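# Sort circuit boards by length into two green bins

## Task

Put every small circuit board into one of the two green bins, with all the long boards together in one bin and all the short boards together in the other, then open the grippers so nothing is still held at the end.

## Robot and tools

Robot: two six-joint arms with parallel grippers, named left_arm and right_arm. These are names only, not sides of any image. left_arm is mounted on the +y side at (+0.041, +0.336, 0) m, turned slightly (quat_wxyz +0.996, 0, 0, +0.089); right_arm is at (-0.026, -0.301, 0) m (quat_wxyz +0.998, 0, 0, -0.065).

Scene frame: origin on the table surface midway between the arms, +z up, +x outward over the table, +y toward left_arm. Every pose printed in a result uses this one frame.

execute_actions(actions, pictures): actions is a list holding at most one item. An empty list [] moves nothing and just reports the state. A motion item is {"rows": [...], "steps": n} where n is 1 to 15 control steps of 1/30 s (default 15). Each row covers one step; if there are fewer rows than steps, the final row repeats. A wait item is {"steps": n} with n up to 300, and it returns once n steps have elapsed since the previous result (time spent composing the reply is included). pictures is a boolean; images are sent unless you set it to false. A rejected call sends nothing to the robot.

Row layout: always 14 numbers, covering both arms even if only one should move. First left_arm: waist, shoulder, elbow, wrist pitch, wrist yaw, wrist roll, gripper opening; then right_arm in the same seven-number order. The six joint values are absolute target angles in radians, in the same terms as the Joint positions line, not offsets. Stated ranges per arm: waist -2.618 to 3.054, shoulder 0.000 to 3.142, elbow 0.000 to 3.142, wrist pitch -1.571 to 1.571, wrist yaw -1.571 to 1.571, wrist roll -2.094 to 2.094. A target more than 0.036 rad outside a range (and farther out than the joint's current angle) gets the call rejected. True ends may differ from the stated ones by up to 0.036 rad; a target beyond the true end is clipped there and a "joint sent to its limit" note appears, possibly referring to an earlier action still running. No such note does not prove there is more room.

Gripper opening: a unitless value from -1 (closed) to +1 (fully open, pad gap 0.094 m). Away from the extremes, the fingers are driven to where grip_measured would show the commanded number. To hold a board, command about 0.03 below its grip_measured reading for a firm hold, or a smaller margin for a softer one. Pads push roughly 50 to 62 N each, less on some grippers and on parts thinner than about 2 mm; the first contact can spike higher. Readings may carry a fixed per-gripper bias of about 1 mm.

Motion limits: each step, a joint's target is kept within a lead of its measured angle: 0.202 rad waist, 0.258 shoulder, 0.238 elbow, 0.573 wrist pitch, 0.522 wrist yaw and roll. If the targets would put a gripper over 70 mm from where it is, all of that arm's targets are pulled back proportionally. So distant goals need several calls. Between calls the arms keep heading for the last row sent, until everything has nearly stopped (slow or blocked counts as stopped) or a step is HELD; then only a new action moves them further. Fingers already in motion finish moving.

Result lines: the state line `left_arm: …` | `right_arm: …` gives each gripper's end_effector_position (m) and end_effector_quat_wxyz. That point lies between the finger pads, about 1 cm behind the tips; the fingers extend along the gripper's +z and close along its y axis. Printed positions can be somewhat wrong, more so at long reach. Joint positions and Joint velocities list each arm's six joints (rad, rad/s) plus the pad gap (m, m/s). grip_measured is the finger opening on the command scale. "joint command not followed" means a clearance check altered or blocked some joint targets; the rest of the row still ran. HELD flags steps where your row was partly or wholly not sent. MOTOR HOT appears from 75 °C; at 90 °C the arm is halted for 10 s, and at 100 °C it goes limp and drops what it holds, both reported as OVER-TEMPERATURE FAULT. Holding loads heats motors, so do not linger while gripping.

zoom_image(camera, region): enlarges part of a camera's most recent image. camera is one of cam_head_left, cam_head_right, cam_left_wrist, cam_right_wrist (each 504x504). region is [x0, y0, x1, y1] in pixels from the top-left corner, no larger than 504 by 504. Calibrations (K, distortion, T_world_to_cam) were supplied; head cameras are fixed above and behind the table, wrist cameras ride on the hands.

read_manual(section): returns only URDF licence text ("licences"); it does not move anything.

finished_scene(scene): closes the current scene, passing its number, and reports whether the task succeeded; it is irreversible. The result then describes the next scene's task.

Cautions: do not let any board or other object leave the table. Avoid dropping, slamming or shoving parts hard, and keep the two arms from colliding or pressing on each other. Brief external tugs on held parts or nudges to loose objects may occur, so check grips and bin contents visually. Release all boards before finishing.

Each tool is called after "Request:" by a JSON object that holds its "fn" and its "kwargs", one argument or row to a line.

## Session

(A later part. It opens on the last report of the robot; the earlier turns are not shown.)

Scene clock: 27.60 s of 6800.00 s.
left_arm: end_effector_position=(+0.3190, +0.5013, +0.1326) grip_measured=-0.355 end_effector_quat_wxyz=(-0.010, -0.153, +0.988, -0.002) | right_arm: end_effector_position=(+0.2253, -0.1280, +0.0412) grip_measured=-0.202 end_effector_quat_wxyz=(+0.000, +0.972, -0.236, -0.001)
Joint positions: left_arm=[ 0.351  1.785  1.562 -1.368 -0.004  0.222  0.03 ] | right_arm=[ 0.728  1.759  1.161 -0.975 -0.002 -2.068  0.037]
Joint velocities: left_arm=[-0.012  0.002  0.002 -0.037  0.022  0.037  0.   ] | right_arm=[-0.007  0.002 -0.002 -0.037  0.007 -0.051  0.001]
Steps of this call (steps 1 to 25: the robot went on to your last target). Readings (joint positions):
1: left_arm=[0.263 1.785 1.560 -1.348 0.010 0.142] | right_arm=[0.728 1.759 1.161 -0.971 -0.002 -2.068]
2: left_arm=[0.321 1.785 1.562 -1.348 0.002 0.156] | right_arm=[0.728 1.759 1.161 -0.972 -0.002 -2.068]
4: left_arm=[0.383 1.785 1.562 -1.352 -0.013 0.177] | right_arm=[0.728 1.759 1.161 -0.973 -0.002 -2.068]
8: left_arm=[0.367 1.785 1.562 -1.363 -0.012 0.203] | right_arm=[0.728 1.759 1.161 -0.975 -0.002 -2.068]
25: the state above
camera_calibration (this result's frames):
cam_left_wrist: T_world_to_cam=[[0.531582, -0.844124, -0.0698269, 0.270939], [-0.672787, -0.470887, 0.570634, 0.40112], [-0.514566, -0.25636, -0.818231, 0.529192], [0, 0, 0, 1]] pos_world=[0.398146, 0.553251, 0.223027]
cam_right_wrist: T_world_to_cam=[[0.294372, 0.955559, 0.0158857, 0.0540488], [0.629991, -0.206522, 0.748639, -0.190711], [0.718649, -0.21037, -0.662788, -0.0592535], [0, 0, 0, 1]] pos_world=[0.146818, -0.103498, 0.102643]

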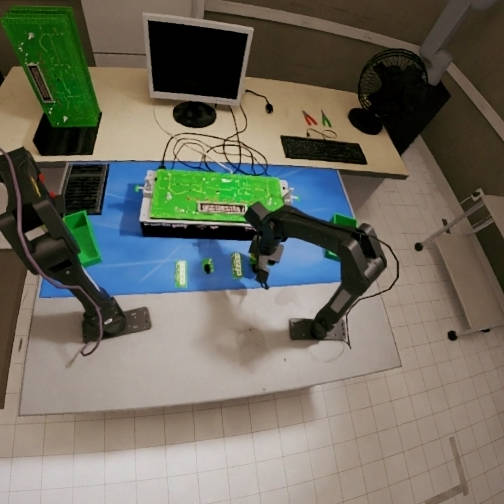

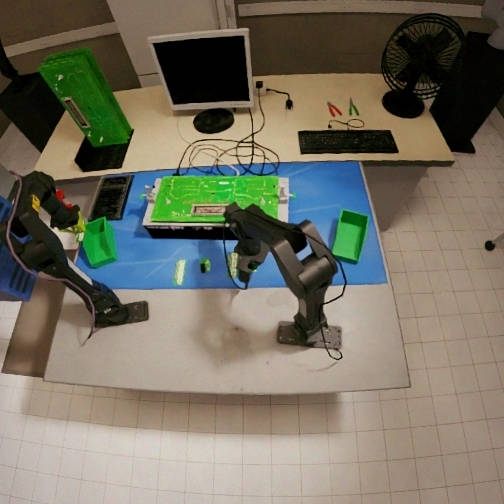

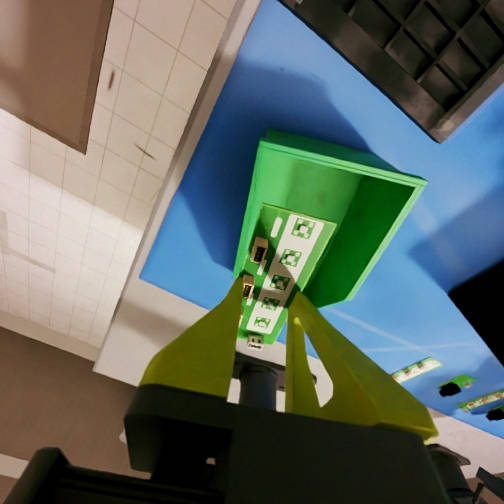

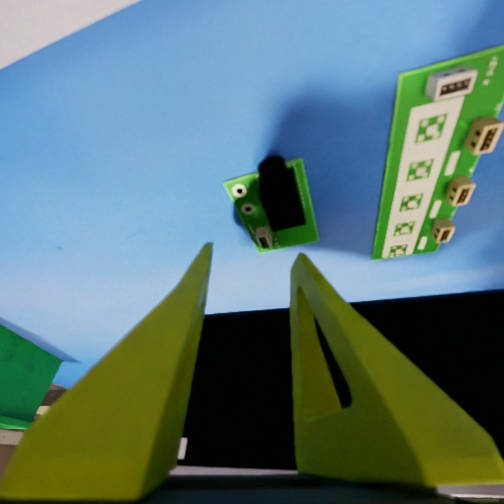

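Request:
{"fn": "execute_actions", "kwargs": {
  "actions": [
    {"rows":[[0.28,1.74,1.55,-1.38,0,0.15,-0.42,0.835,1.715,1.18,-1.02,0,0.70,-0.2],[0.215,1.72,1.5,-1.35,0,0.09,-0.42,0.835,1.715,1.18,-1.02,0,0.70,-0.2],[0.215,1.72,1.48,-1.32,0,0.09,-0.42,0.835,1.715,1.18,-1.02,0,0.70,-0.2],[0.215,1.72,1.46,-1.30,0,0.09,-0.42,0.835,1.715,1.18,-1.02,0,0.70,-0.2],[0.215,1.72,1.44,-1.28,0,0.09,-0.42,0.835,1.715,1.18,-1.02,0,0.70,-0.2],[0.215,1.72,1.40,-1.23,0,0.09,-0.42,0.835,1.715,1.18,-1.02,0,0.70,-0.2],[0.215,1.72,1.36,-1.18,0,0.09,-0.42,0.835,1.715,1.18,-1.02,0,0.70,-0.2],[0.215,1.725,1.32,-1.13,0,0.09,-0.42,0.835,1.715,1.18,-1.02,0,0.70,-0.2],[0.215,1.73,1.27,-1.08,0,0.09,-0.42,0.835,1.715,1.18,-1.02,0,0.70,-0.2],[0.215,1.73,1.23,-1.035,0,0.09,-0.42,0.835,1.715,1.18,-1.02,0,0.70,-0.2]]}
  ],
  "pictures": false
}}

Request:
{"fn": "execute_actions", "kwargs": {
  "actions": [
    {"steps":30}
  ]
}}

Scene clock: 32.23 s of 6800.00 s.
left_arm: end_effector_position=(+0.3121, +0.4473, +0.0639) grip_measured=-0.355 end_effector_quat_wxyz=(-0.028, -0.142, +0.989, -0.009) | right_arm: end_effector_position=(+0.2015, -0.1044, +0.0472) grip_measured=-0.202 end_effector_quat_wxyz=(-0.002, -0.619, +0.785, -0.000)
Joint positions: left_arm=[ 0.209  1.739  1.23  -1.12   0.004  0.103  0.03 ] | right_arm=[ 0.84   1.738  1.161 -0.999  0.001 -0.626  0.038]
Joint velocities: left_arm=[-0.007 -0.017 -0.002  0.3   -0.051 -0.022 -0.   ] | right_arm=[-0.002  0.002  0.002 -0.022  0.066  2.806  0.   ]
Steps of this call (steps 1 to 15: the robot went on to your last target; steps 16 to 90: nothing new was sent; then 1.13 s passed at rest; steps 91 to 105: all 15 steps of this action). Readings (joint positions):
91: left_arm=[0.345 1.783 1.562 -1.368 -0.007 0.213] | right_arm=[0.738 1.757 1.161 -0.977 0.004 -1.994]
92: left_arm=[0.327 1.776 1.554 -1.363 -0.012 0.191] | right_arm=[0.760 1.753 1.161 -0.981 0.008 -1.895]
94: left_arm=[0.262 1.751 1.517 -1.347 -0.011 0.156] | right_arm=[0.812 1.745 1.161 -0.985 0.006 -1.700]
98: left_arm=[0.201 1.725 1.412 -1.274 0.004 0.124] | right_arm=[0.840 1.738 1.161 -0.993 0.001 -1.309]
105: the state above

Scene clock: 33.23 s of 6800.00 s.
left_arm: end_effector_position=(+0.3266, +0.4532, +0.0634) grip_measured=-0.355 end_effector_quat_wxyz=(+0.003, -0.144, +0.990, -0.002) | right_arm: end_effector_position=(+0.2009, -0.1049, +0.0472) grip_measured=-0.201 end_effector_quat_wxyz=(-0.003, -0.012, +1.000, -0.003)
Joint positions: left_arm=[ 0.209  1.739  1.23  -1.057  0.004  0.098  0.03 ] | right_arm=[ 0.84   1.738  1.161 -1.002  0.001  0.686  0.038]
Joint velocities: left_arm=[-0.022  0.017 -0.007 -0.022 -0.007  0.022  0.   ] | right_arm=[ 0.002 -0.007 -0.007 -0.051  0.022  0.066 -0.001]
Steps of this call (steps 1 to 30: the robot went on to your last target). Readings (joint positions):
1: left_arm=[0.209 1.739 1.230 -1.109 0.004 0.102] | right_arm=[0.840 1.738 1.161 -0.999 0.001 -0.528]
2: left_arm=[0.209 1.739 1.230 -1.097 0.004 0.101] | right_arm=[0.840 1.738 1.161 -1.000 0.001 -0.431]
4: left_arm=[0.209 1.739 1.230 -1.081 0.004 0.100] | right_arm=[0.840 1.738 1.161 -1.001 0.001 -0.235]
8: left_arm=[0.209 1.739 1.230 -1.066 0.004 0.099] | right_arm=[0.840 1.738 1.161 -1.002 0.001 0.155]
30: the state above
camera_calibration (this result's frames):
cam_left_wrist: T_world_to_cam=[[0.518113, -0.853224, -0.0597288, 0.229402], [-0.695671, -0.461007, 0.550921, 0.427302], [-0.497595, -0.243888, -0.832417, 0.453948], [0, 0, 0, 1]] pos_world=[0.404287, 0.503433, 0.156166]
cam_right_wrist: T_world_to_cam=[[0.19907, -0.97976, 0.0210223, -0.145108], [-0.645592, -0.114974, 0.754978, 0.0905078], [-0.73728, -0.163865, -0.655413, 0.264087], [0, 0, 0, 1]] pos_world=[0.282024, -0.0884903, 0.107805]

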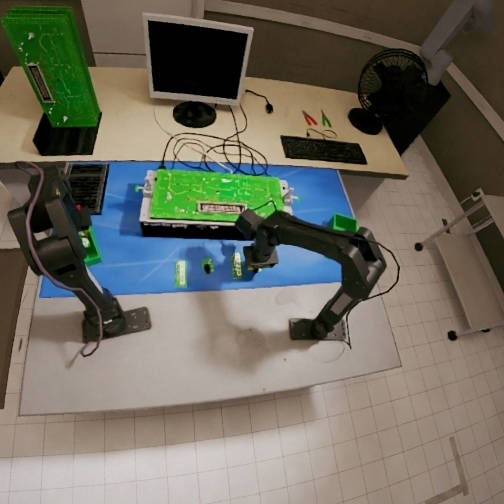

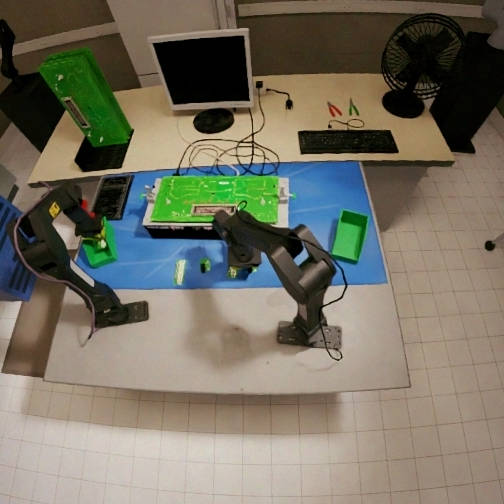

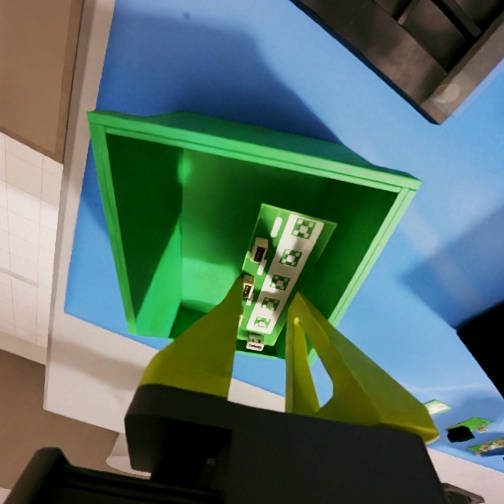

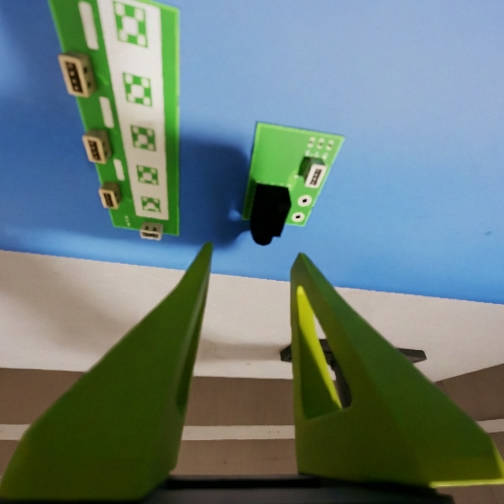

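Request:
{"fn": "execute_actions", "kwargs": {
  "actions": [
    {"rows":[[0.255,1.74,1.22,-1.03,0,0.13,-0.42,0.803,1.74,1.16,-0.97,0,0.68,-0.2],[0.255,1.74,1.22,-1.03,0,0.13,-0.42,0.803,1.74,1.16,-0.97,0,0.68,-0.2],[0.255,1.74,1.22,-1.03,0,0.13,-0.42,0.803,1.74,1.16,-0.97,0,0.68,-0.2],[0.255,1.74,1.22,-1.03,0,0.13,-0.42,0.803,1.74,1.16,-0.97,0,0.68,-0.2],[0.255,1.75,1.19,-0.99,0,0.13,-0.42,0.803,1.76,1.13,-0.92,0,0.68,-0.2],[0.255,1.755,1.15,-0.95,0,0.13,-0.42,0.803,1.778,1.10,-0.88,0,0.68,-0.2]]}
  ],
  "pictures": false
}}

Request:
{"fn": "execute_actions", "kwargs": {
  "actions": [
    {"rows":[[0.255,1.755,1.15,-0.95,0,0.13,-0.42,0.803,1.778,1.10,-0.88,0,0.68,-0.2],[0.255,1.755,1.15,-0.95,0,0.13,-0.42,0.803,1.778,1.10,-0.88,0,0.68,-0.2],[0.255,1.755,1.15,-0.95,0,0.13,-0.42,0.803,1.778,1.10,-0.88,0,0.68,-0.2],[0.255,1.755,1.15,-0.95,0,0.13,-0.42,0.803,1.778,1.10,-0.88,0,0.68,-0.2],[0.255,1.755,1.15,-0.95,0,0.13,-0.42,0.803,1.778,1.10,-0.88,0,0.68,-0.2],[0.255,1.755,1.15,-0.95,0,0.13,-0.05,0.803,1.778,1.10,-0.88,0,0.68,-0.2]]}
  ]
}}

Scene clock: 36.43 s of 6800.00 s.
left_arm: end_effector_position=(+0.3165, +0.4638, +0.0433) grip_measured=-0.355 end_effector_quat_wxyz=(-0.001, -0.154, +0.988, -0.002) | right_arm: end_effector_position=(+0.2046, -0.1134, +0.0195) grip_measured=-0.201 end_effector_quat_wxyz=(-0.010, +0.006, +1.000, -0.008)
Joint positions: left_arm=[ 0.253  1.751  1.161 -0.983  0.003  0.122  0.03 ] | right_arm=[ 0.809  1.785  1.099 -0.91  -0.001  0.689  0.038]
Joint velocities: left_arm=[-0.007 -0.007  0.002  0.168 -0.037  0.037 -0.   ] | right_arm=[ 0.002 -0.007 -0.007  0.154  0.007 -0.037 -0.001]
Steps of this call (steps 1 to 15: the robot went on to your last target; steps 16 to 81: nothing new was sent; steps 82 to 96: all 15 steps of this action). Readings (joint positions):
82: left_arm=[0.213 1.739 1.230 -1.057 0.006 0.102] | right_arm=[0.836 1.738 1.161 -1.001 -0.000 0.690]
83: left_arm=[0.221 1.739 1.230 -1.056 0.006 0.107] | right_arm=[0.831 1.738 1.161 -0.999 -0.001 0.689]
85: left_arm=[0.241 1.739 1.230 -1.054 0.006 0.112] | right_arm=[0.816 1.738 1.161 -0.995 -0.001 0.689]
89: left_arm=[0.253 1.741 1.187 -1.004 0.003 0.118] | right_arm=[0.809 1.757 1.125 -0.938 -0.001 0.689]
96: the state above

Scene clock: 36.93 s of 6800.00 s.
left_arm: end_effector_position=(+0.3189, +0.4649, +0.0433) grip_measured=-0.053 end_effector_quat_wxyz=(+0.004, -0.154, +0.988, -0.001) | right_arm: end_effector_position=(+0.2068, -0.1116, +0.0194) grip_measured=-0.201 end_effector_quat_wxyz=(-0.006, +0.006, +1.000, -0.004)
Joint positions: left_arm=[ 0.253  1.751  1.161 -0.972  0.003  0.122  0.045] | right_arm=[ 0.809  1.785  1.099 -0.899 -0.001  0.689  0.038]
Joint velocities: left_arm=[ 0.017 -0.012 -0.017  0.022 -0.022 -0.037  0.   ] | right_arm=[ 0.007  0.007 -0.002 -0.051 -0.007 -0.007  0.   ]
Steps of this call (steps 1 to 15: all 15 steps of this action). Readings (joint positions):
1: left_arm=[0.253 1.751 1.161 -0.981 0.003 0.122] | right_arm=[0.809 1.785 1.099 -0.908 -0.001 0.689]
2: left_arm=[0.253 1.751 1.161 -0.979 0.003 0.122] | right_arm=[0.809 1.785 1.099 -0.906 -0.001 0.689]
4: left_arm=[0.253 1.751 1.161 -0.976 0.003 0.122] | right_arm=[0.809 1.785 1.099 -0.903 -0.001 0.689]
8: left_arm=[0.253 1.751 1.161 -0.974 0.003 0.122] | right_arm=[0.809 1.785 1.099 -0.900 -0.001 0.689]
15: the state above
camera_calibration (this result's frames):
cam_left_wrist: T_world_to_cam=[[0.535082, -0.842627, -0.0605507, 0.231858], [-0.687675, -0.476074, 0.54814, 0.44306], [-0.490704, -0.251661, -0.834192, 0.437705], [0, 0, 0, 1]] pos_world=[0.395402, 0.516452, 0.13631]
cam_right_wrist: T_world_to_cam=[[0.165422, -0.985973, 0.0221874, -0.146006], [-0.644897, -0.0911223, 0.758818, 0.116963], [-0.746152, -0.139834, -0.650925, 0.253598], [0, 0, 0, 1]] pos_world=[0.288804, -0.0978388, 0.0795593]

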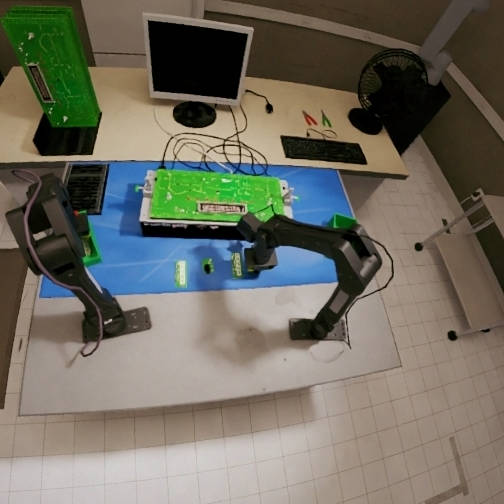

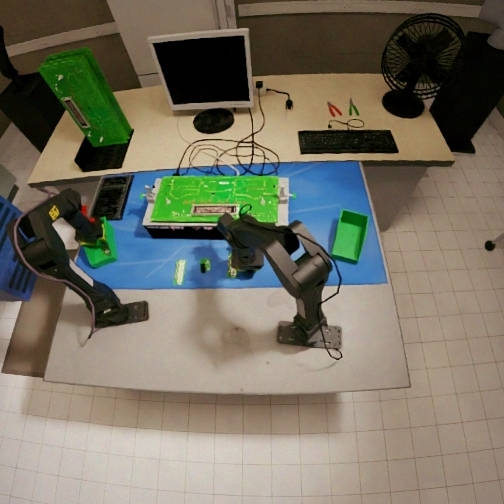

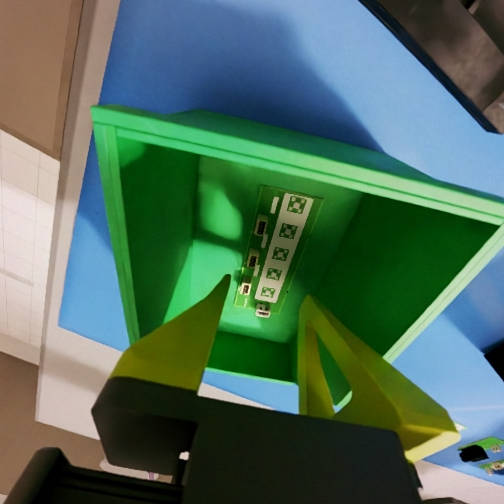

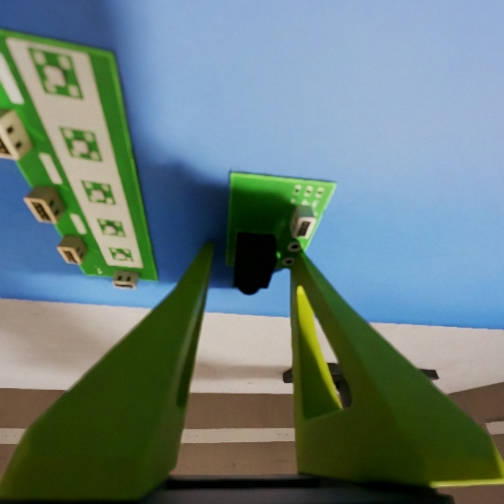

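Request:
{"fn": "execute_actions", "kwargs": {
  "actions": [
    {"rows":[[0.255,1.74,1.23,-1.05,0,0.13,-0.05,0.803,1.775,1.13,-0.90,0,0.68,-0.2],[0.255,1.73,1.3,-1.13,0,0.13,-0.05,0.803,1.775,1.13,-0.90,0,0.68,-0.2],[0.255,1.72,1.37,-1.21,0,0.13,-0.05,0.803,1.775,1.13,-0.90,0,0.68,-0.2],[0.255,1.72,1.44,-1.29,0,0.13,-0.05,0.803,1.775,1.13,-0.90,0,0.68,-0.35],[0.255,1.72,1.52,-1.37,0,0.13,-0.05,0.803,1.775,1.13,-0.90,0,0.68,-0.5],[0.255,1.72,1.55,-1.4,0,0.13,-0.05,0.803,1.775,1.13,-0.90,0,0.68,-0.6],[0.255,1.72,1.55,-1.4,0,0.13,-0.05,0.803,1.775,1.13,-0.90,0,0.68,-0.7],[0.255,1.72,1.55,-1.4,0,0.13,-0.05,0.803,1.775,1.13,-0.90,0,0.68,-0.85]]}
  ]
}}

Scene clock: 38.67 s of 6800.00 s.
left_arm: end_effector_position=(+0.3326, +0.4712, +0.1504) grip_measured=-0.053 end_effector_quat_wxyz=(+0.024, -0.154, +0.988, +0.005) | right_arm: end_effector_position=(+0.2069, -0.1116, +0.0194) grip_measured=-0.710 end_effector_quat_wxyz=(-0.006, +0.006, +1.000, -0.004)
Joint positions: left_arm=[ 0.253  1.713  1.547 -1.355  0.003  0.123  0.045] | right_arm=[ 0.809  1.785  1.099 -0.899 -0.001  0.689  0.014]
Joint velocities: left_arm=[ 0.002  0.002 -0.007 -0.212  0.037  0.007 -0.   ] | right_arm=[-0.017 -0.012  0.007 -0.022 -0.007  0.007  0.   ]
Steps of this call (steps 1 to 15: the robot went on to your last target; steps 16 to 37: nothing new was sent; steps 38 to 52: all 15 steps of this action). Readings (joint positions):
38: left_arm=[0.253 1.751 1.166 -0.982 0.003 0.122] | right_arm=[0.809 1.785 1.099 -0.899 -0.001 0.689]
39: left_arm=[0.253 1.752 1.185 -1.011 0.003 0.123] | right_arm=[0.809 1.785 1.099 -0.899 -0.001 0.689]
41: left_arm=[0.253 1.752 1.274 -1.106 0.003 0.123] | right_arm=[0.809 1.785 1.099 -0.899 -0.001 0.689]
45: left_arm=[0.253 1.737 1.511 -1.247 0.003 0.123] | right_arm=[0.809 1.785 1.099 -0.899 -0.001 0.689]
52: the state above
camera_calibration (this result's frames):
cam_left_wrist: T_world_to_cam=[[0.536943, -0.841825, -0.0549774, 0.234502], [-0.707903, -0.485053, 0.513418, 0.412936], [-0.458875, -0.236757, -0.856376, 0.521054], [0, 0, 0, 1]] pos_world=[0.405503, 0.521069, 0.247102]
cam_right_wrist: T_world_to_cam=[[0.165416, -0.985979, 0.0220006, -0.145955], [-0.645123, -0.0913039, 0.758604, 0.117047], [-0.745959, -0.139678, -0.65118, 0.253643], [0, 0, 0, 1]] pos_world=[0.28886, -0.0977937, 0.0795855]

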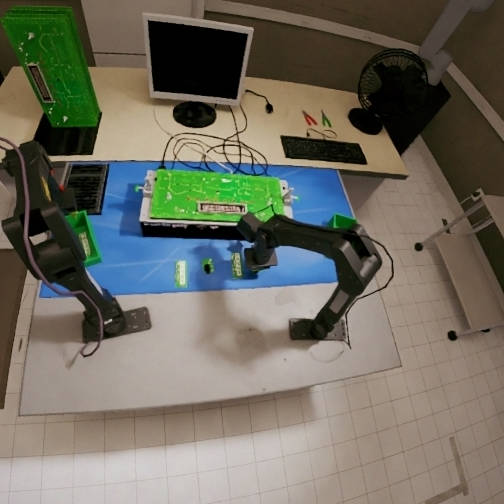

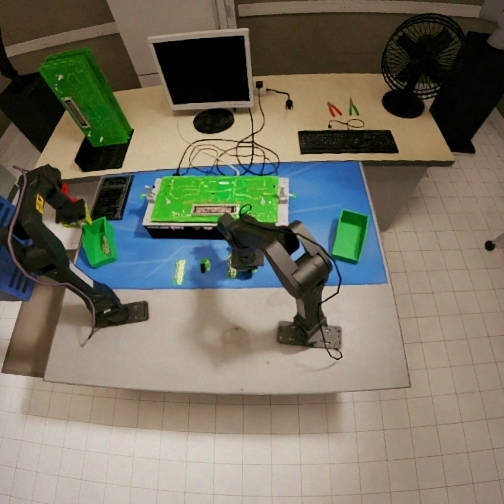

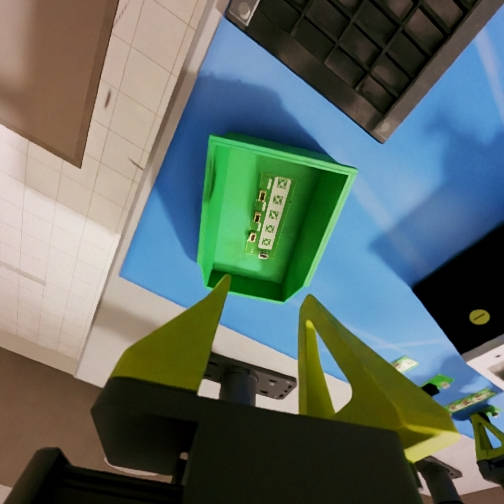

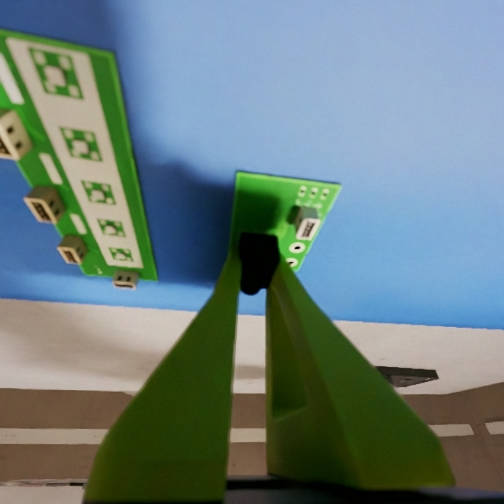

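Request:
{"fn": "execute_actions", "kwargs": {
  "actions": [
    {"rows":[[0.1,1.68,1.52,-1.4,0,0,0.2,0.803,1.76,1.16,-1.0,0,0.68,-0.78],[-0.05,1.64,1.48,-1.4,0,-0.15,0.2,0.803,1.74,1.2,-1.07,0,0.68,-0.78],[-0.2,1.6,1.43,-1.4,0,-0.3,0.2,0.803,1.72,1.25,-1.14,0,0.68,-0.78],[-0.35,1.56,1.38,-1.39,0,-0.45,0.2,0.803,1.70,1.3,-1.21,0,0.68,-0.78],[-0.5,1.52,1.33,-1.38,0,-0.6,0.2,0.803,1.69,1.35,-1.27,0,0.68,-0.78],[-0.65,1.5,1.3,-1.37,0,-0.75,0.2,0.803,1.68,1.4,-1.33,0,0.68,-0.78],[-0.8,1.5,1.3,-1.37,0,-0.9,0.2,0.803,1.68,1.45,-1.38,0,0.68,-0.78],[-0.95,1.5,1.3,-1.37,0,-1.0,0.2,0.803,1.68,1.5,-1.42,0,0.68,-0.78],[-1.127,1.5,1.3,-1.37,0,-1.0,0.2,0.803,1.68,1.56,-1.46,0,0.68,-0.78]]}
  ],
  "pictures": false
}}

Request:
{"fn": "execute_actions", "kwargs": {
  "actions": [
    {"rows":[[-1.127,1.5,1.3,-1.37,0,-1.0,0.2,0.7,1.68,1.56,-1.46,0,0.6,-0.78],[-1.127,1.5,1.3,-1.37,0,-1.0,0.2,0.6,1.68,1.56,-1.46,0,0.5,-0.78],[-1.127,1.5,1.3,-1.37,0,-1.0,0.2,0.5,1.68,1.56,-1.46,0,0.4,-0.78],[-1.127,1.5,1.3,-1.37,0,-1.0,0.2,0.4,1.7,1.58,-1.46,0,0.3,-0.78],[-1.127,1.5,1.3,-1.37,0,-1.0,0.2,0.3,1.73,1.62,-1.46,0,0.2,-0.78],[-1.127,1.5,1.3,-1.37,0,-1.0,0.2,0.2,1.76,1.66,-1.47,0,0.1,-0.78],[-1.127,1.5,1.3,-1.37,0,-1.0,0.2,0.1,1.8,1.71,-1.48,0,0,-0.78],[-1.127,1.5,1.3,-1.37,0,-1.0,0.2,0.0,1.84,1.76,-1.49,0,-0.1,-0.78],[-1.127,1.52,1.22,-1.27,0,-1.0,0.2,-0.1,1.88,1.81,-1.5,0,-0.2,-0.78],[-1.127,1.54,1.14,-1.17,0,-1.0,0.2,-0.2,1.92,1.86,-1.5,0,-0.2,-0.78],[-1.127,1.56,1.06,-1.07,0,-1.0,0.2,-0.3,1.95,1.9,-1.5,0,-0.2,-0.78],[-1.127,1.575,0.99,-0.97,0,-1.0,0.2,-0.3,1.95,1.9,-1.5,0,-0.2,-0.78],[-1.127,1.585,0.935,-0.89,0,-1.0,0.2,-0.3,1.95,1.9,-1.5,0,-0.2,-0.78]]}
  ],
  "pictures": false
}}

Request:
{"fn": "execute_actions", "kwargs": {
  "actions": [
    {"steps":25}
  ]
}}

Scene clock: 42.97 s of 6800.00 s.
left_arm: end_effector_position=(+0.2581, +0.1935, +0.1440) grip_measured=+0.197 end_effector_quat_wxyz=(-0.000, -0.149, +0.989, -0.004) | right_arm: end_effector_position=(+0.2193, -0.1016, +0.1640) grip_measured=-0.710 end_effector_quat_wxyz=(+0.028, +0.006, +0.999, +0.024)
Joint positions: left_arm=[-0.761  1.52   1.32  -1.365  0.006 -0.882  0.056] | right_arm=[ 0.809  1.674  1.556 -1.378 -0.001  0.689  0.014]
Joint velocities: left_arm=[-2.073 -0.002 -0.007 -0.007 -0.007 -0.74  -0.001] | right_arm=[ 0.022  0.081  0.002 -0.593  0.022 -0.037  0.002]
Steps of this call (steps 1 to 30: the robot went on to your last target; steps 31 to 90: nothing new was sent; then 0.80 s passed at rest; steps 91 to 105: all 15 steps of this action). Readings (joint positions):
91: left_arm=[0.238 1.712 1.546 -1.388 -0.005 0.104] | right_arm=[0.809 1.785 1.104 -0.910 -0.001 0.689]
92: left_arm=[0.201 1.705 1.536 -1.384 -0.015 0.061] | right_arm=[0.809 1.785 1.119 -0.938 -0.001 0.689]
94: left_arm=[0.073 1.661 1.475 -1.368 -0.015 -0.083] | right_arm=[0.809 1.777 1.180 -1.022 -0.001 0.689]
98: left_arm=[-0.239 1.538 1.331 -1.370 -0.001 -0.470] | right_arm=[0.809 1.725 1.385 -1.207 -0.001 0.689]
105: the state above

Scene clock: 43.47 s of 6800.00 s.
left_arm: end_effector_position=(+0.1758, +0.1431, +0.0473) grip_measured=+0.197 end_effector_quat_wxyz=(-0.031, -0.016, +0.999, +0.031) | right_arm: end_effector_position=(+0.3426, -0.3810, +0.1478) grip_measured=-0.710 end_effector_quat_wxyz=(+0.011, +0.070, +0.997, +0.003)
Joint positions: left_arm=[-1.134  1.574  0.978 -1.061  0.015 -0.987  0.056] | right_arm=[-0.091  1.968  1.864 -1.445 -0.009 -0.081  0.014]
Joint velocities: left_arm=[-0.007  0.667 -1.204  0.799  0.022 -0.051 -0.   ] | right_arm=[-1.8    0.183  0.022  0.066  0.037 -0.652 -0.001]
Steps of this call (steps 1 to 15: all 15 steps of this action). Readings (joint positions):
1: left_arm=[-0.834 1.520 1.320 -1.365 0.007 -0.904] | right_arm=[0.798 1.678 1.556 -1.393 -0.007 0.677]
2: left_arm=[-0.908 1.520 1.320 -1.363 0.007 -0.922] | right_arm=[0.766 1.679 1.556 -1.404 -0.017 0.648]
4: left_arm=[-1.050 1.520 1.320 -1.362 0.011 -0.946] | right_arm=[0.644 1.684 1.556 -1.414 -0.021 0.551]
8: left_arm=[-1.141 1.520 1.320 -1.362 0.025 -0.971] | right_arm=[0.360 1.775 1.659 -1.448 -0.013 0.261]
15: the state above

Scene clock: 44.30 s of 6800.00 s.
left_arm: end_effector_position=(+0.1857, +0.1291, +0.0265) grip_measured=+0.197 end_effector_quat_wxyz=(-0.011, -0.019, +1.000, +0.002) | right_arm: end_effector_position=(+0.3103, -0.4558, +0.1481) grip_measured=-0.710 end_effector_quat_wxyz=(-0.007, +0.121, +0.993, -0.001)
Joint positions: left_arm=[-1.134  1.603  0.923 -0.905  0.015 -0.992  0.056] | right_arm=[-0.301  1.974  1.874 -1.482  0.006 -0.19   0.014]
Joint velocities: left_arm=[ 0.012  0.002  0.002  0.095  0.037 -0.066  0.001] | right_arm=[ 0.002 -0.032 -0.007  0.007 -0.037 -0.007 -0.001]
Steps of this call (steps 1 to 25: the robot went on to your last target). Readings (joint positions):
1: left_arm=[-1.134 1.593 0.946 -1.037 0.015 -0.988] | right_arm=[-0.155 1.973 1.864 -1.445 -0.008 -0.100]
2: left_arm=[-1.134 1.604 0.929 -1.019 0.015 -0.989] | right_arm=[-0.217 1.974 1.864 -1.445 -0.005 -0.117]
4: left_arm=[-1.134 1.606 0.923 -0.990 0.015 -0.990] | right_arm=[-0.310 1.974 1.867 -1.452 0.008 -0.143]
8: left_arm=[-1.134 1.603 0.923 -0.935 0.015 -0.991] | right_arm=[-0.333 1.974 1.874 -1.469 0.018 -0.170]
25: the state above
camera_calibration (this result's frames):
cam_left_wrist: T_world_to_cam=[[0.28644, -0.955216, -0.0742561, 0.0802105], [-0.773986, -0.276382, 0.569701, 0.190428], [-0.56471, -0.105712, -0.818491, 0.268331], [0, 0, 0, 1]] pos_world=[0.275942, 0.157615, 0.117096]
cam_right_wrist: T_world_to_cam=[[-0.064489, -0.997762, 0.0176691, -0.438693], [-0.648583, 0.0553635, 0.759128, 0.122617], [-0.758407, 0.0374954, -0.650702, 0.451012], [0, 0, 0, 1]] pos_world=[0.393287, -0.46141, 0.208144]

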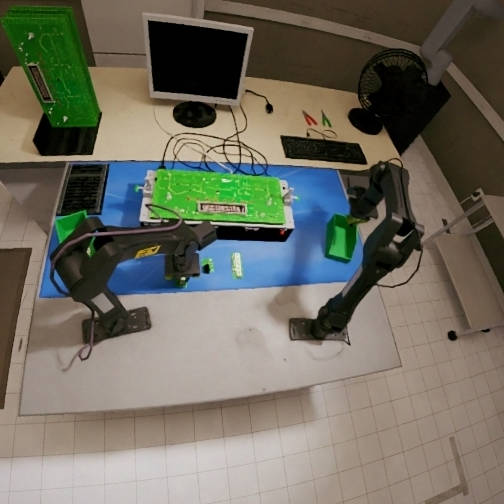

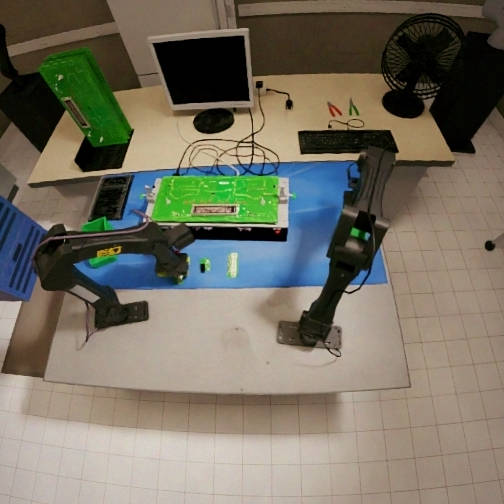

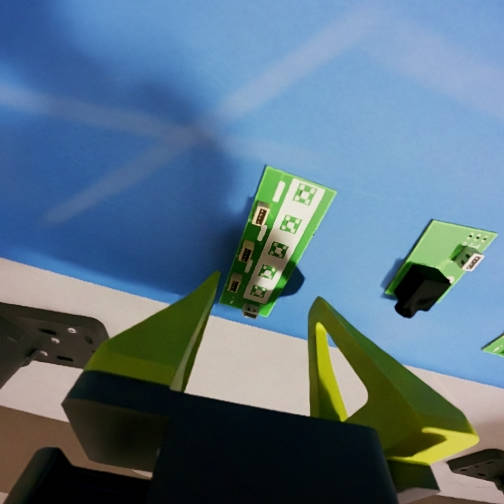

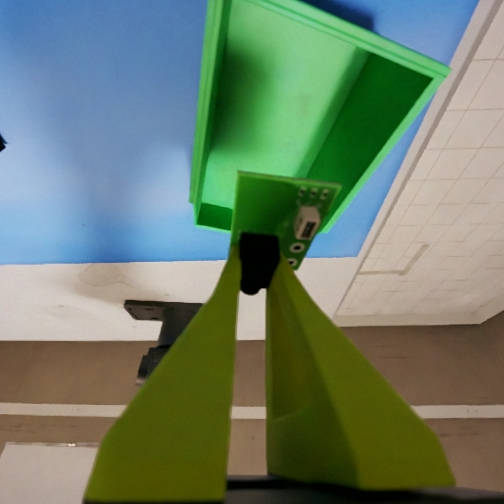

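Request:
{"fn": "execute_actions", "kwargs": {
  "actions": [
    {"rows":[[-1.09,1.595,0.925,-0.89,0,-0.91,0.2,-0.362,1.95,1.85,-1.45,0,-0.25,-0.78],[-1.09,1.595,0.925,-0.89,0,-0.91,0.2,-0.362,1.94,1.8,-1.4,0,-0.25,-0.78],[-1.09,1.595,0.925,-0.89,0,-0.91,0.2,-0.362,1.935,1.75,-1.35,0,-0.25,-0.78],[-1.09,1.595,0.925,-0.89,0,-0.91,0.2,-0.362,1.93,1.7,-1.3,0,-0.25,-0.78],[-1.09,1.595,0.925,-0.89,0,-0.91,0.2,-0.362,1.93,1.65,-1.25,0,-0.25,-0.78],[-1.09,1.61,0.89,-0.85,0,-0.91,0.2,-0.362,1.93,1.6,-1.2,0,-0.25,-0.78],[-1.09,1.61,0.89,-0.83,0,-0.91,0.2,-0.362,1.93,1.55,-1.14,0,-0.25,-0.78],[-1.09,1.628,0.857,-0.808,0,-0.91,0.2,-0.362,1.935,1.50,-1.09,0,-0.25,-0.78]]}
  ],
  "pictures": false
}}

Request:
{"fn": "execute_actions", "kwargs": {
  "actions": [
    {"steps":15}
  ]
}}

Scene clock: 47.30 s of 6800.00 s.
left_arm: end_effector_position=(+0.1934, +0.1364, +0.0132) grip_measured=+0.197 end_effector_quat_wxyz=(-0.007, -0.002, +1.000, -0.001) | right_arm: end_effector_position=(+0.2843, -0.4673, +0.0571) grip_measured=-0.710 end_effector_quat_wxyz=(-0.025, +0.128, +0.991, +0.008)
Joint positions: left_arm=[-1.094  1.616  0.876 -0.839  0.013 -0.92   0.056] | right_arm=[-0.364  1.959  1.488 -1.152  0.003 -0.238  0.014]
Joint velocities: left_arm=[-0.002 -0.002 -0.012 -0.022 -0.051  0.022  0.   ] | right_arm=[ 0.002 -0.037 -0.002  0.418  0.037  0.022 -0.   ]
Steps of this call (steps 1 to 15: the robot went on to your last target; steps 16 to 75: nothing new was sent; steps 76 to 90: all 15 steps of this action). Readings (joint positions):
76: left_arm=[-1.130 1.603 0.923 -0.905 0.017 -0.981] | right_arm=[-0.306 1.974 1.871 -1.480 0.004 -0.197]
77: left_arm=[-1.120 1.603 0.923 -0.905 0.017 -0.968] | right_arm=[-0.315 1.970 1.857 -1.467 0.001 -0.206]
79: left_arm=[-1.101 1.603 0.923 -0.904 0.015 -0.950] | right_arm=[-0.340 1.952 1.791 -1.418 0.001 -0.218]
83: left_arm=[-1.094 1.604 0.909 -0.875 0.014 -0.931] | right_arm=[-0.364 1.940 1.597 -1.277 0.003 -0.231]
90: the state above

Scene clock: 47.80 s of 6800.00 s.
left_arm: end_effector_position=(+0.1934, +0.1364, +0.0132) grip_measured=+0.197 end_effector_quat_wxyz=(-0.007, -0.001, +1.000, -0.001) | right_arm: end_effector_position=(+0.2936, -0.4723, +0.0569) grip_measured=-0.710 end_effector_quat_wxyz=(-0.005, +0.127, +0.992, +0.001)
Joint positions: left_arm=[-1.094  1.616  0.876 -0.839  0.013 -0.917  0.056] | right_arm=[-0.364  1.959  1.488 -1.11   0.003 -0.24   0.014]
Joint velocities: left_arm=[ 0.012 -0.007 -0.002 -0.051 -0.051 -0.022 -0.   ] | right_arm=[ 0.002 -0.002 -0.012 -0.051  0.037  0.007 -0.001]
Steps of this call (steps 1 to 15: the robot went on to your last target). Readings (joint positions):
1: left_arm=[-1.094 1.616 0.876 -0.839 0.013 -0.919] | right_arm=[-0.364 1.959 1.488 -1.142 0.003 -0.238]
2: left_arm=[-1.094 1.616 0.876 -0.839 0.013 -0.919] | right_arm=[-0.364 1.959 1.488 -1.134 0.003 -0.239]
4: left_arm=[-1.094 1.616 0.876 -0.839 0.013 -0.918] | right_arm=[-0.364 1.959 1.488 -1.124 0.003 -0.239]
8: left_arm=[-1.094 1.616 0.876 -0.839 0.013 -0.917] | right_arm=[-0.364 1.959 1.488 -1.114 0.003 -0.239]
15: the state above
camera_calibration (this result's frames):
cam_left_wrist: T_world_to_cam=[[0.253203, -0.965128, -0.0664488, 0.0916724], [-0.78704, -0.245448, 0.565972, 0.204325], [-0.562545, -0.0910078, -0.821742, 0.26009], [0, 0, 0, 1]] pos_world=[0.283913, 0.162297, 0.104177]
cam_right_wrist: T_world_to_cam=[[-0.0767579, -0.996942, 0.0146383, -0.450428], [-0.650361, 0.0611909, 0.757157, 0.185288], [-0.755737, 0.0485976, -0.653069, 0.384297], [0, 0, 0, 1]] pos_world=[0.376357, -0.479065, 0.117274]

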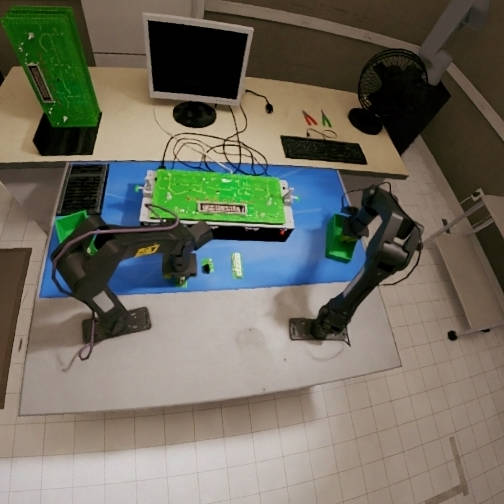

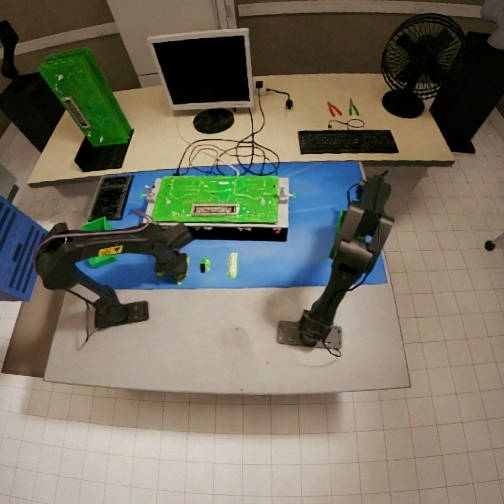

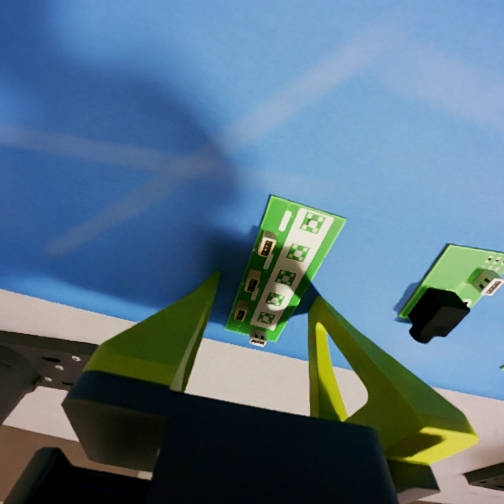

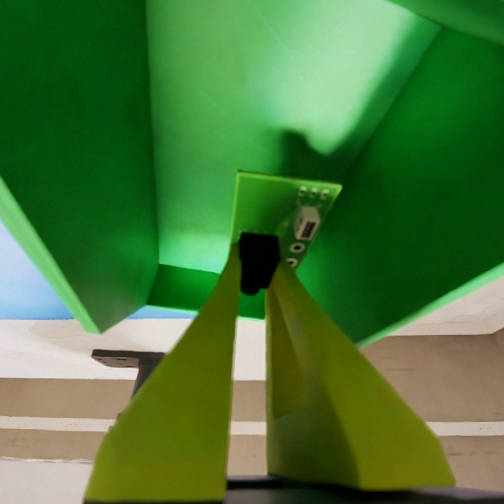

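Request:
{"fn": "execute_actions", "kwargs": {
  "actions": [
    {"rows":[[-1.09,1.622,0.866,-0.83,0,-0.91,0.05,-0.33,1.955,1.46,-1.05,0,-0.25,-0.78],[-1.09,1.622,0.866,-0.83,0,-0.91,-0.1,-0.33,1.96,1.44,-1.03,0,-0.25,-0.78],[-1.09,1.622,0.866,-0.83,0,-0.91,-0.2,-0.33,1.96,1.44,-1.03,0,-0.25,-0.78],[-1.09,1.622,0.866,-0.83,0,-0.91,-0.3,-0.33,1.96,1.44,-1.03,0,-0.25,-0.78],[-1.09,1.622,0.866,-0.83,0,-0.91,-0.36,-0.33,1.96,1.44,-1.03,0,-0.25,-0.78],[-1.09,1.622,0.866,-0.83,0,-0.91,-0.42,-0.33,1.96,1.44,-1.03,0,-0.25,-0.78],[-1.09,1.622,0.866,-0.83,0,-0.91,-0.42,-0.33,1.96,1.44,-1.03,0,-0.25,-0.78],[-1.09,1.622,0.866,-0.83,0,-0.91,-0.42,-0.33,1.96,1.44,-1.03,0,-0.25,-0.78],[-1.09,1.622,0.866,-0.83,0,-0.91,-0.42,-0.33,1.96,1.44,-1.03,0,-0.25,-0.78],[-1.09,1.622,0.866,-0.83,0,-0.91,-0.42,-0.33,1.96,1.44,-1.03,0,-0.25,-0.78],[-1.09,1.622,0.866,-0.83,0,-0.91,-0.42,-0.33,1.96,1.44,-1.03,0,-0.25,-0.3]]}
  ],
  "pictures": false
}}

Request:
{"fn": "execute_actions", "kwargs": {
  "actions": [
    {"rows":[[-1.09,1.6,0.91,-0.9,0,-0.91,-0.42,-0.33,1.95,1.5,-1.12,0,-0.25,-0.3],[-1.09,1.585,0.95,-0.96,0,-0.91,-0.42,-0.33,1.94,1.55,-1.18,0,-0.25,-0.3],[-1.09,1.57,1.0,-1.03,0,-0.91,-0.42,-0.33,1.93,1.6,-1.24,0,-0.25,-0.3],[-1.09,1.555,1.05,-1.1,0,-0.91,-0.42,-0.33,1.93,1.65,-1.3,0,-0.25,-0.3],[-1.09,1.54,1.1,-1.16,0,-0.91,-0.42,-0.33,1.93,1.7,-1.35,0,-0.25,-0.3],[-1.09,1.53,1.15,-1.22,0,-0.91,-0.42,-0.33,1.93,1.75,-1.4,0,-0.25,-0.3],[-1.09,1.52,1.2,-1.28,0,-0.91,-0.42,-0.33,1.935,1.8,-1.45,0,-0.25,-0.3],[-1.09,1.51,1.26,-1.34,0,-0.91,-0.42,-0.33,1.94,1.85,-1.49,0,-0.25,-0.3],[-1.09,1.5,1.33,-1.41,0,-0.91,-0.42,-0.33,1.95,1.92,-1.54,0,-0.25,-0.3]]}
  ]
}}

Scene clock: 51.30 s of 6800.00 s.
left_arm: end_effector_position=(+0.1946, +0.1353, +0.0142) grip_measured=-0.416 end_effector_quat_wxyz=(-0.004, -0.001, +1.000, -0.004) | right_arm: end_effector_position=(+0.2982, -0.4629, +0.0436) grip_measured=-0.303 end_effector_quat_wxyz=(-0.002, +0.112, +0.994, -0.001)
Joint positions: left_arm=[-1.093  1.612  0.877 -0.835  0.012 -0.916  0.027] | right_arm=[-0.335  1.965  1.442 -1.051  0.003 -0.24   0.033]
Joint velocities: left_arm=[-0.002 -0.002 -0.002 -0.037 -0.007 -0.125 -0.001] | right_arm=[-0.002 -0.002 -0.007  0.022 -0.095  0.007  0.003]
Steps of this call (steps 1 to 15: the robot went on to your last target; steps 16 to 90: nothing new was sent; steps 91 to 105: all 15 steps of this action). Readings (joint positions):
91: left_arm=[-1.094 1.616 0.876 -0.837 0.014 -0.917] | right_arm=[-0.361 1.959 1.484 -1.104 0.003 -0.240]
92: left_arm=[-1.094 1.616 0.876 -0.834 0.015 -0.917] | right_arm=[-0.358 1.959 1.476 -1.092 0.003 -0.240]
94: left_arm=[-1.094 1.616 0.876 -0.833 0.015 -0.917] | right_arm=[-0.345 1.960 1.456 -1.073 0.003 -0.240]
98: left_arm=[-1.094 1.614 0.877 -0.836 0.013 -0.916] | right_arm=[-0.335 1.965 1.442 -1.063 0.003 -0.240]
105: the state above

Scene clock: 51.80 s of 6800.00 s.
left_arm: end_effector_position=(+0.2075, +0.1187, +0.1547) grip_measured=-0.417 end_effector_quat_wxyz=(+0.025, -0.000, +0.999, -0.042) | right_arm: end_effector_position=(+0.3153, -0.4716, +0.1673) grip_measured=-0.302 end_effector_quat_wxyz=(+0.033, +0.112, +0.993, -0.014)
Joint positions: left_arm=[-1.093  1.489  1.329 -1.313  0.012 -0.916  0.027] | right_arm=[-0.335  1.947  1.91  -1.462  0.003 -0.24   0.033]
Joint velocities: left_arm=[ 0.017 -0.002  0.007 -0.652  0.022  0.022  0.002] | right_arm=[-0.017 -0.002 -0.012 -0.476  0.051 -0.066 -0.   ]
Steps of this call (steps 1 to 15: all 15 steps of this action). Readings (joint positions):
1: left_arm=[-1.093 1.612 0.880 -0.839 0.012 -0.916] | right_arm=[-0.335 1.965 1.447 -1.059 0.003 -0.240]
2: left_arm=[-1.093 1.612 0.888 -0.856 0.012 -0.916] | right_arm=[-0.335 1.966 1.462 -1.080 0.003 -0.240]
4: left_arm=[-1.093 1.610 0.934 -0.931 0.012 -0.916] | right_arm=[-0.335 1.966 1.528 -1.150 0.003 -0.240]
8: left_arm=[-1.093 1.567 1.128 -1.115 0.012 -0.916] | right_arm=[-0.335 1.966 1.739 -1.299 0.003 -0.240]
15: the state above
camera_calibration (this result's frames):
cam_left_wrist: T_world_to_cam=[[0.253709, -0.966824, 0.0297201, 0.0656591], [-0.822878, -0.199581, 0.532013, 0.138237], [-0.508432, -0.159433, -0.846214, 0.383395], [0, 0, 0, 1]] pos_world=[0.292024, 0.152196, 0.248939]
cam_right_wrist: T_world_to_cam=[[-0.0497734, -0.997582, 0.0484981, -0.464139], [-0.70527, 0.0694883, 0.705525, 0.145634], [-0.707189, 0.000912096, -0.707024, 0.444015], [0, 0, 0, 1]] pos_world=[0.393612, -0.473542, 0.233691]

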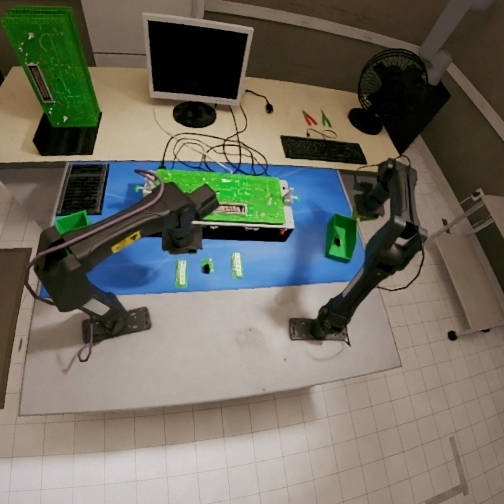

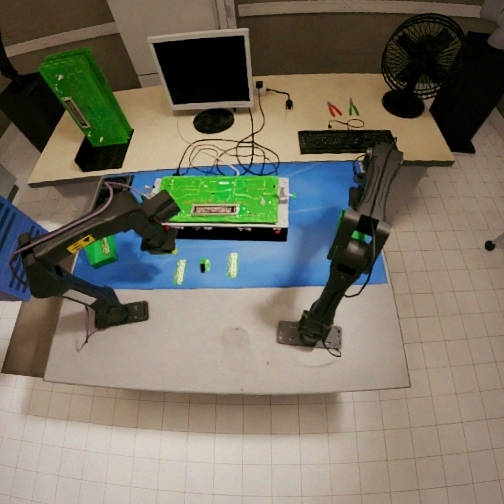

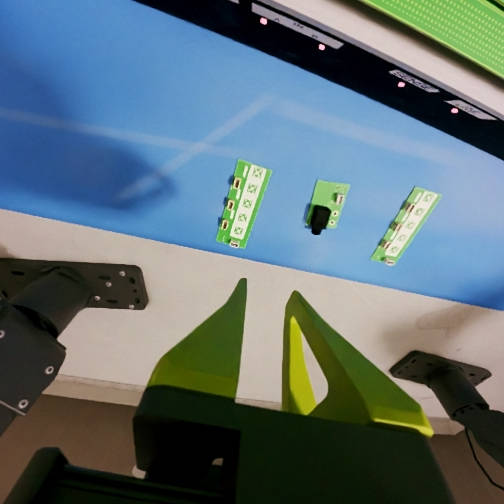

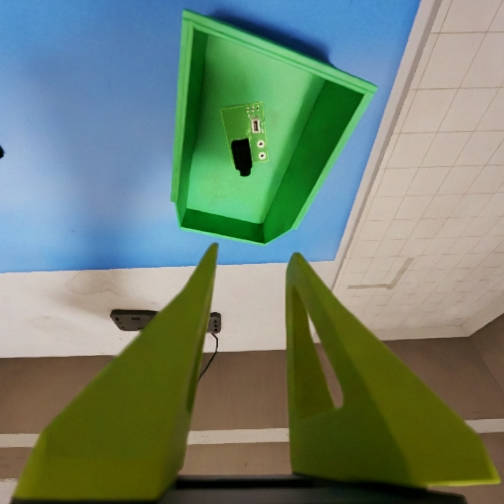

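Request:
{"fn": "execute_actions", "kwargs": {
  "actions": [
    {"rows":[[-1.09,1.51,1.26,-1.3,0,-0.91,0.1,-0.33,1.95,1.92,-1.54,0,-0.25,-0.3],[-1.09,1.52,1.2,-1.22,0,-0.91,0.1,-0.33,1.95,1.92,-1.54,0,-0.25,-0.3],[-1.09,1.53,1.15,-1.15,0,-0.91,0.1,-0.33,1.95,1.92,-1.54,0,-0.25,-0.3],[-1.09,1.54,1.1,-1.08,0,-0.91,0.1,-0.33,1.95,1.92,-1.54,0,-0.25,-0.3],[-1.09,1.555,1.05,-1.02,0,-0.91,0.1,-0.33,1.95,1.92,-1.54,0,-0.25,-0.3],[-1.09,1.57,1.0,-0.96,0,-0.91,0.1,-0.33,1.95,1.92,-1.54,0,-0.25,-0.3],[-1.09,1.58,0.96,-0.92,0,-0.91,0.1,-0.33,1.95,1.92,-1.54,0,-0.25,-0.3],[-1.09,1.585,0.93,-0.88,0,-0.91,0.1,-0.33,1.95,1.92,-1.54,0,-0.25,-0.3]]}
  ],
  "pictures": false
}}

Request:
{"fn": "execute_actions", "kwargs": {
  "actions": [
    {"steps":15}
  ]
}}

Scene clock: 54.27 s of 6800.00 s.
left_arm: end_effector_position=(+0.1896, +0.1421, +0.0278) grip_measured=+0.097 end_effector_quat_wxyz=(-0.019, -0.001, +1.000, +0.015) | right_arm: end_effector_position=(+0.3022, -0.4650, +0.1649) grip_measured=-0.302 end_effector_quat_wxyz=(+0.002, +0.112, +0.994, -0.003)
Joint positions: left_arm=[-1.093  1.6    0.924 -0.942  0.011 -0.916  0.052] | right_arm=[-0.335  1.952  1.91  -1.522  0.003 -0.24   0.033]
Joint velocities: left_arm=[ 0.017 -0.002 -0.007  0.344 -0.095 -0.007 -0.001] | right_arm=[ 0.002 -0.007 -0.002  0.007  0.022  0.066 -0.001]
Steps of this call (steps 1 to 30: the robot went on to your last target; steps 31 to 59: nothing new was sent; steps 60 to 74: all 15 steps of this action). Readings (joint positions):
60: left_arm=[-1.093 1.493 1.322 -1.381 0.012 -0.916] | right_arm=[-0.335 1.952 1.910 -1.522 0.003 -0.240]
61: left_arm=[-1.093 1.493 1.303 -1.356 0.012 -0.916] | right_arm=[-0.335 1.952 1.910 -1.522 0.003 -0.240]
63: left_arm=[-1.093 1.496 1.221 -1.270 0.011 -0.916] | right_arm=[-0.335 1.952 1.910 -1.522 0.003 -0.240]
67: left_arm=[-1.093 1.557 1.016 -1.078 0.011 -0.916] | right_arm=[-0.335 1.952 1.910 -1.522 0.003 -0.240]
74: the state above

Scene clock: 54.77 s of 6800.00 s.
left_arm: end_effector_position=(+0.1964, +0.1332, +0.0276) grip_measured=+0.097 end_effector_quat_wxyz=(-0.005, -0.001, +1.000, -0.003) | right_arm: end_effector_position=(+0.3022, -0.4650, +0.1649) grip_measured=-0.302 end_effector_quat_wxyz=(+0.002, +0.112, +0.994, -0.003)
Joint positions: left_arm=[-1.093  1.6    0.924 -0.897  0.011 -0.916  0.052] | right_arm=[-0.335  1.952  1.91  -1.522  0.003 -0.24   0.033]
Joint velocities: left_arm=[ 0.007 -0.007 -0.017  0.037  0.037 -0.168  0.001] | right_arm=[ 0.012  0.007 -0.002 -0.022  0.022  0.022 -0.002]
Steps of this call (steps 1 to 15: the robot went on to your last target). Readings (joint positions):
1: left_arm=[-1.093 1.600 0.924 -0.932 0.011 -0.916] | right_arm=[-0.335 1.952 1.910 -1.522 0.003 -0.240]
2: left_arm=[-1.093 1.600 0.924 -0.923 0.011 -0.916] | right_arm=[-0.335 1.952 1.910 -1.522 0.003 -0.240]
4: left_arm=[-1.093 1.600 0.924 -0.912 0.011 -0.916] | right_arm=[-0.335 1.952 1.910 -1.522 0.003 -0.240]
8: left_arm=[-1.093 1.600 0.924 -0.901 0.011 -0.916] | right_arm=[-0.335 1.952 1.910 -1.522 0.003 -0.240]
15: the state above
camera_calibration (this result's frames):
cam_left_wrist: T_world_to_cam=[[0.252747, -0.965537, -0.0621112, 0.0887875], [-0.789752, -0.242966, 0.563258, 0.198068], [-0.558937, -0.0933093, -0.823944, 0.273007], [0, 0, 0, 1]] pos_world=[0.286577, 0.159325, 0.118894]
cam_right_wrist: T_world_to_cam=[[-0.047706, -0.99862, 0.0219803, -0.454825], [-0.662651, 0.0481065, 0.747382, 0.107916], [-0.747408, 0.0210893, -0.664031, 0.447406], [0, 0, 0, 1]] pos_world=[0.384208, -0.468824, 0.226434]

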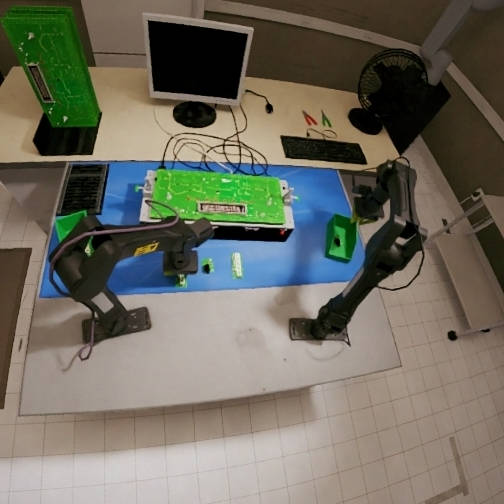

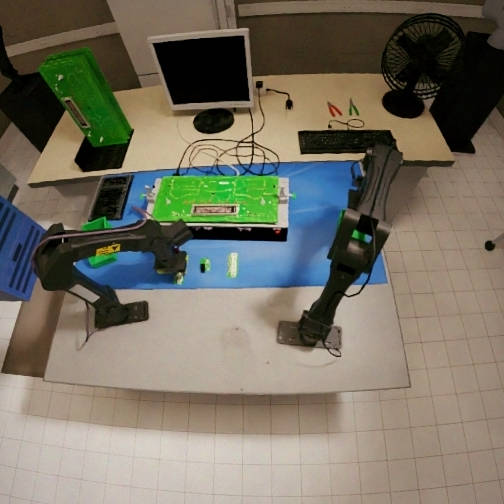

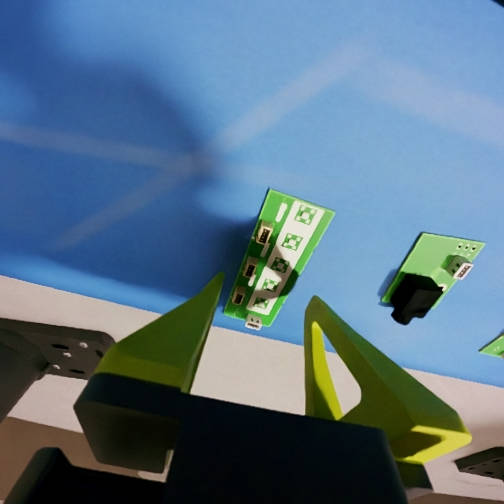

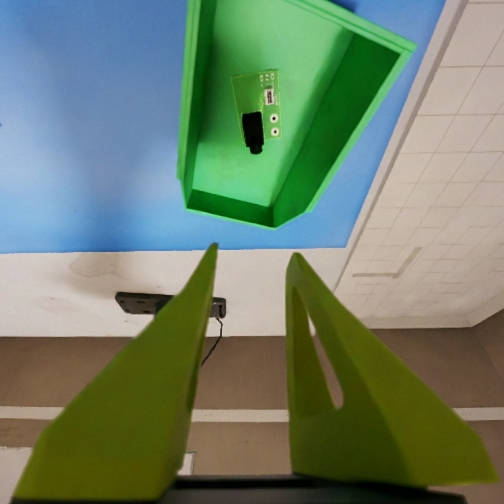

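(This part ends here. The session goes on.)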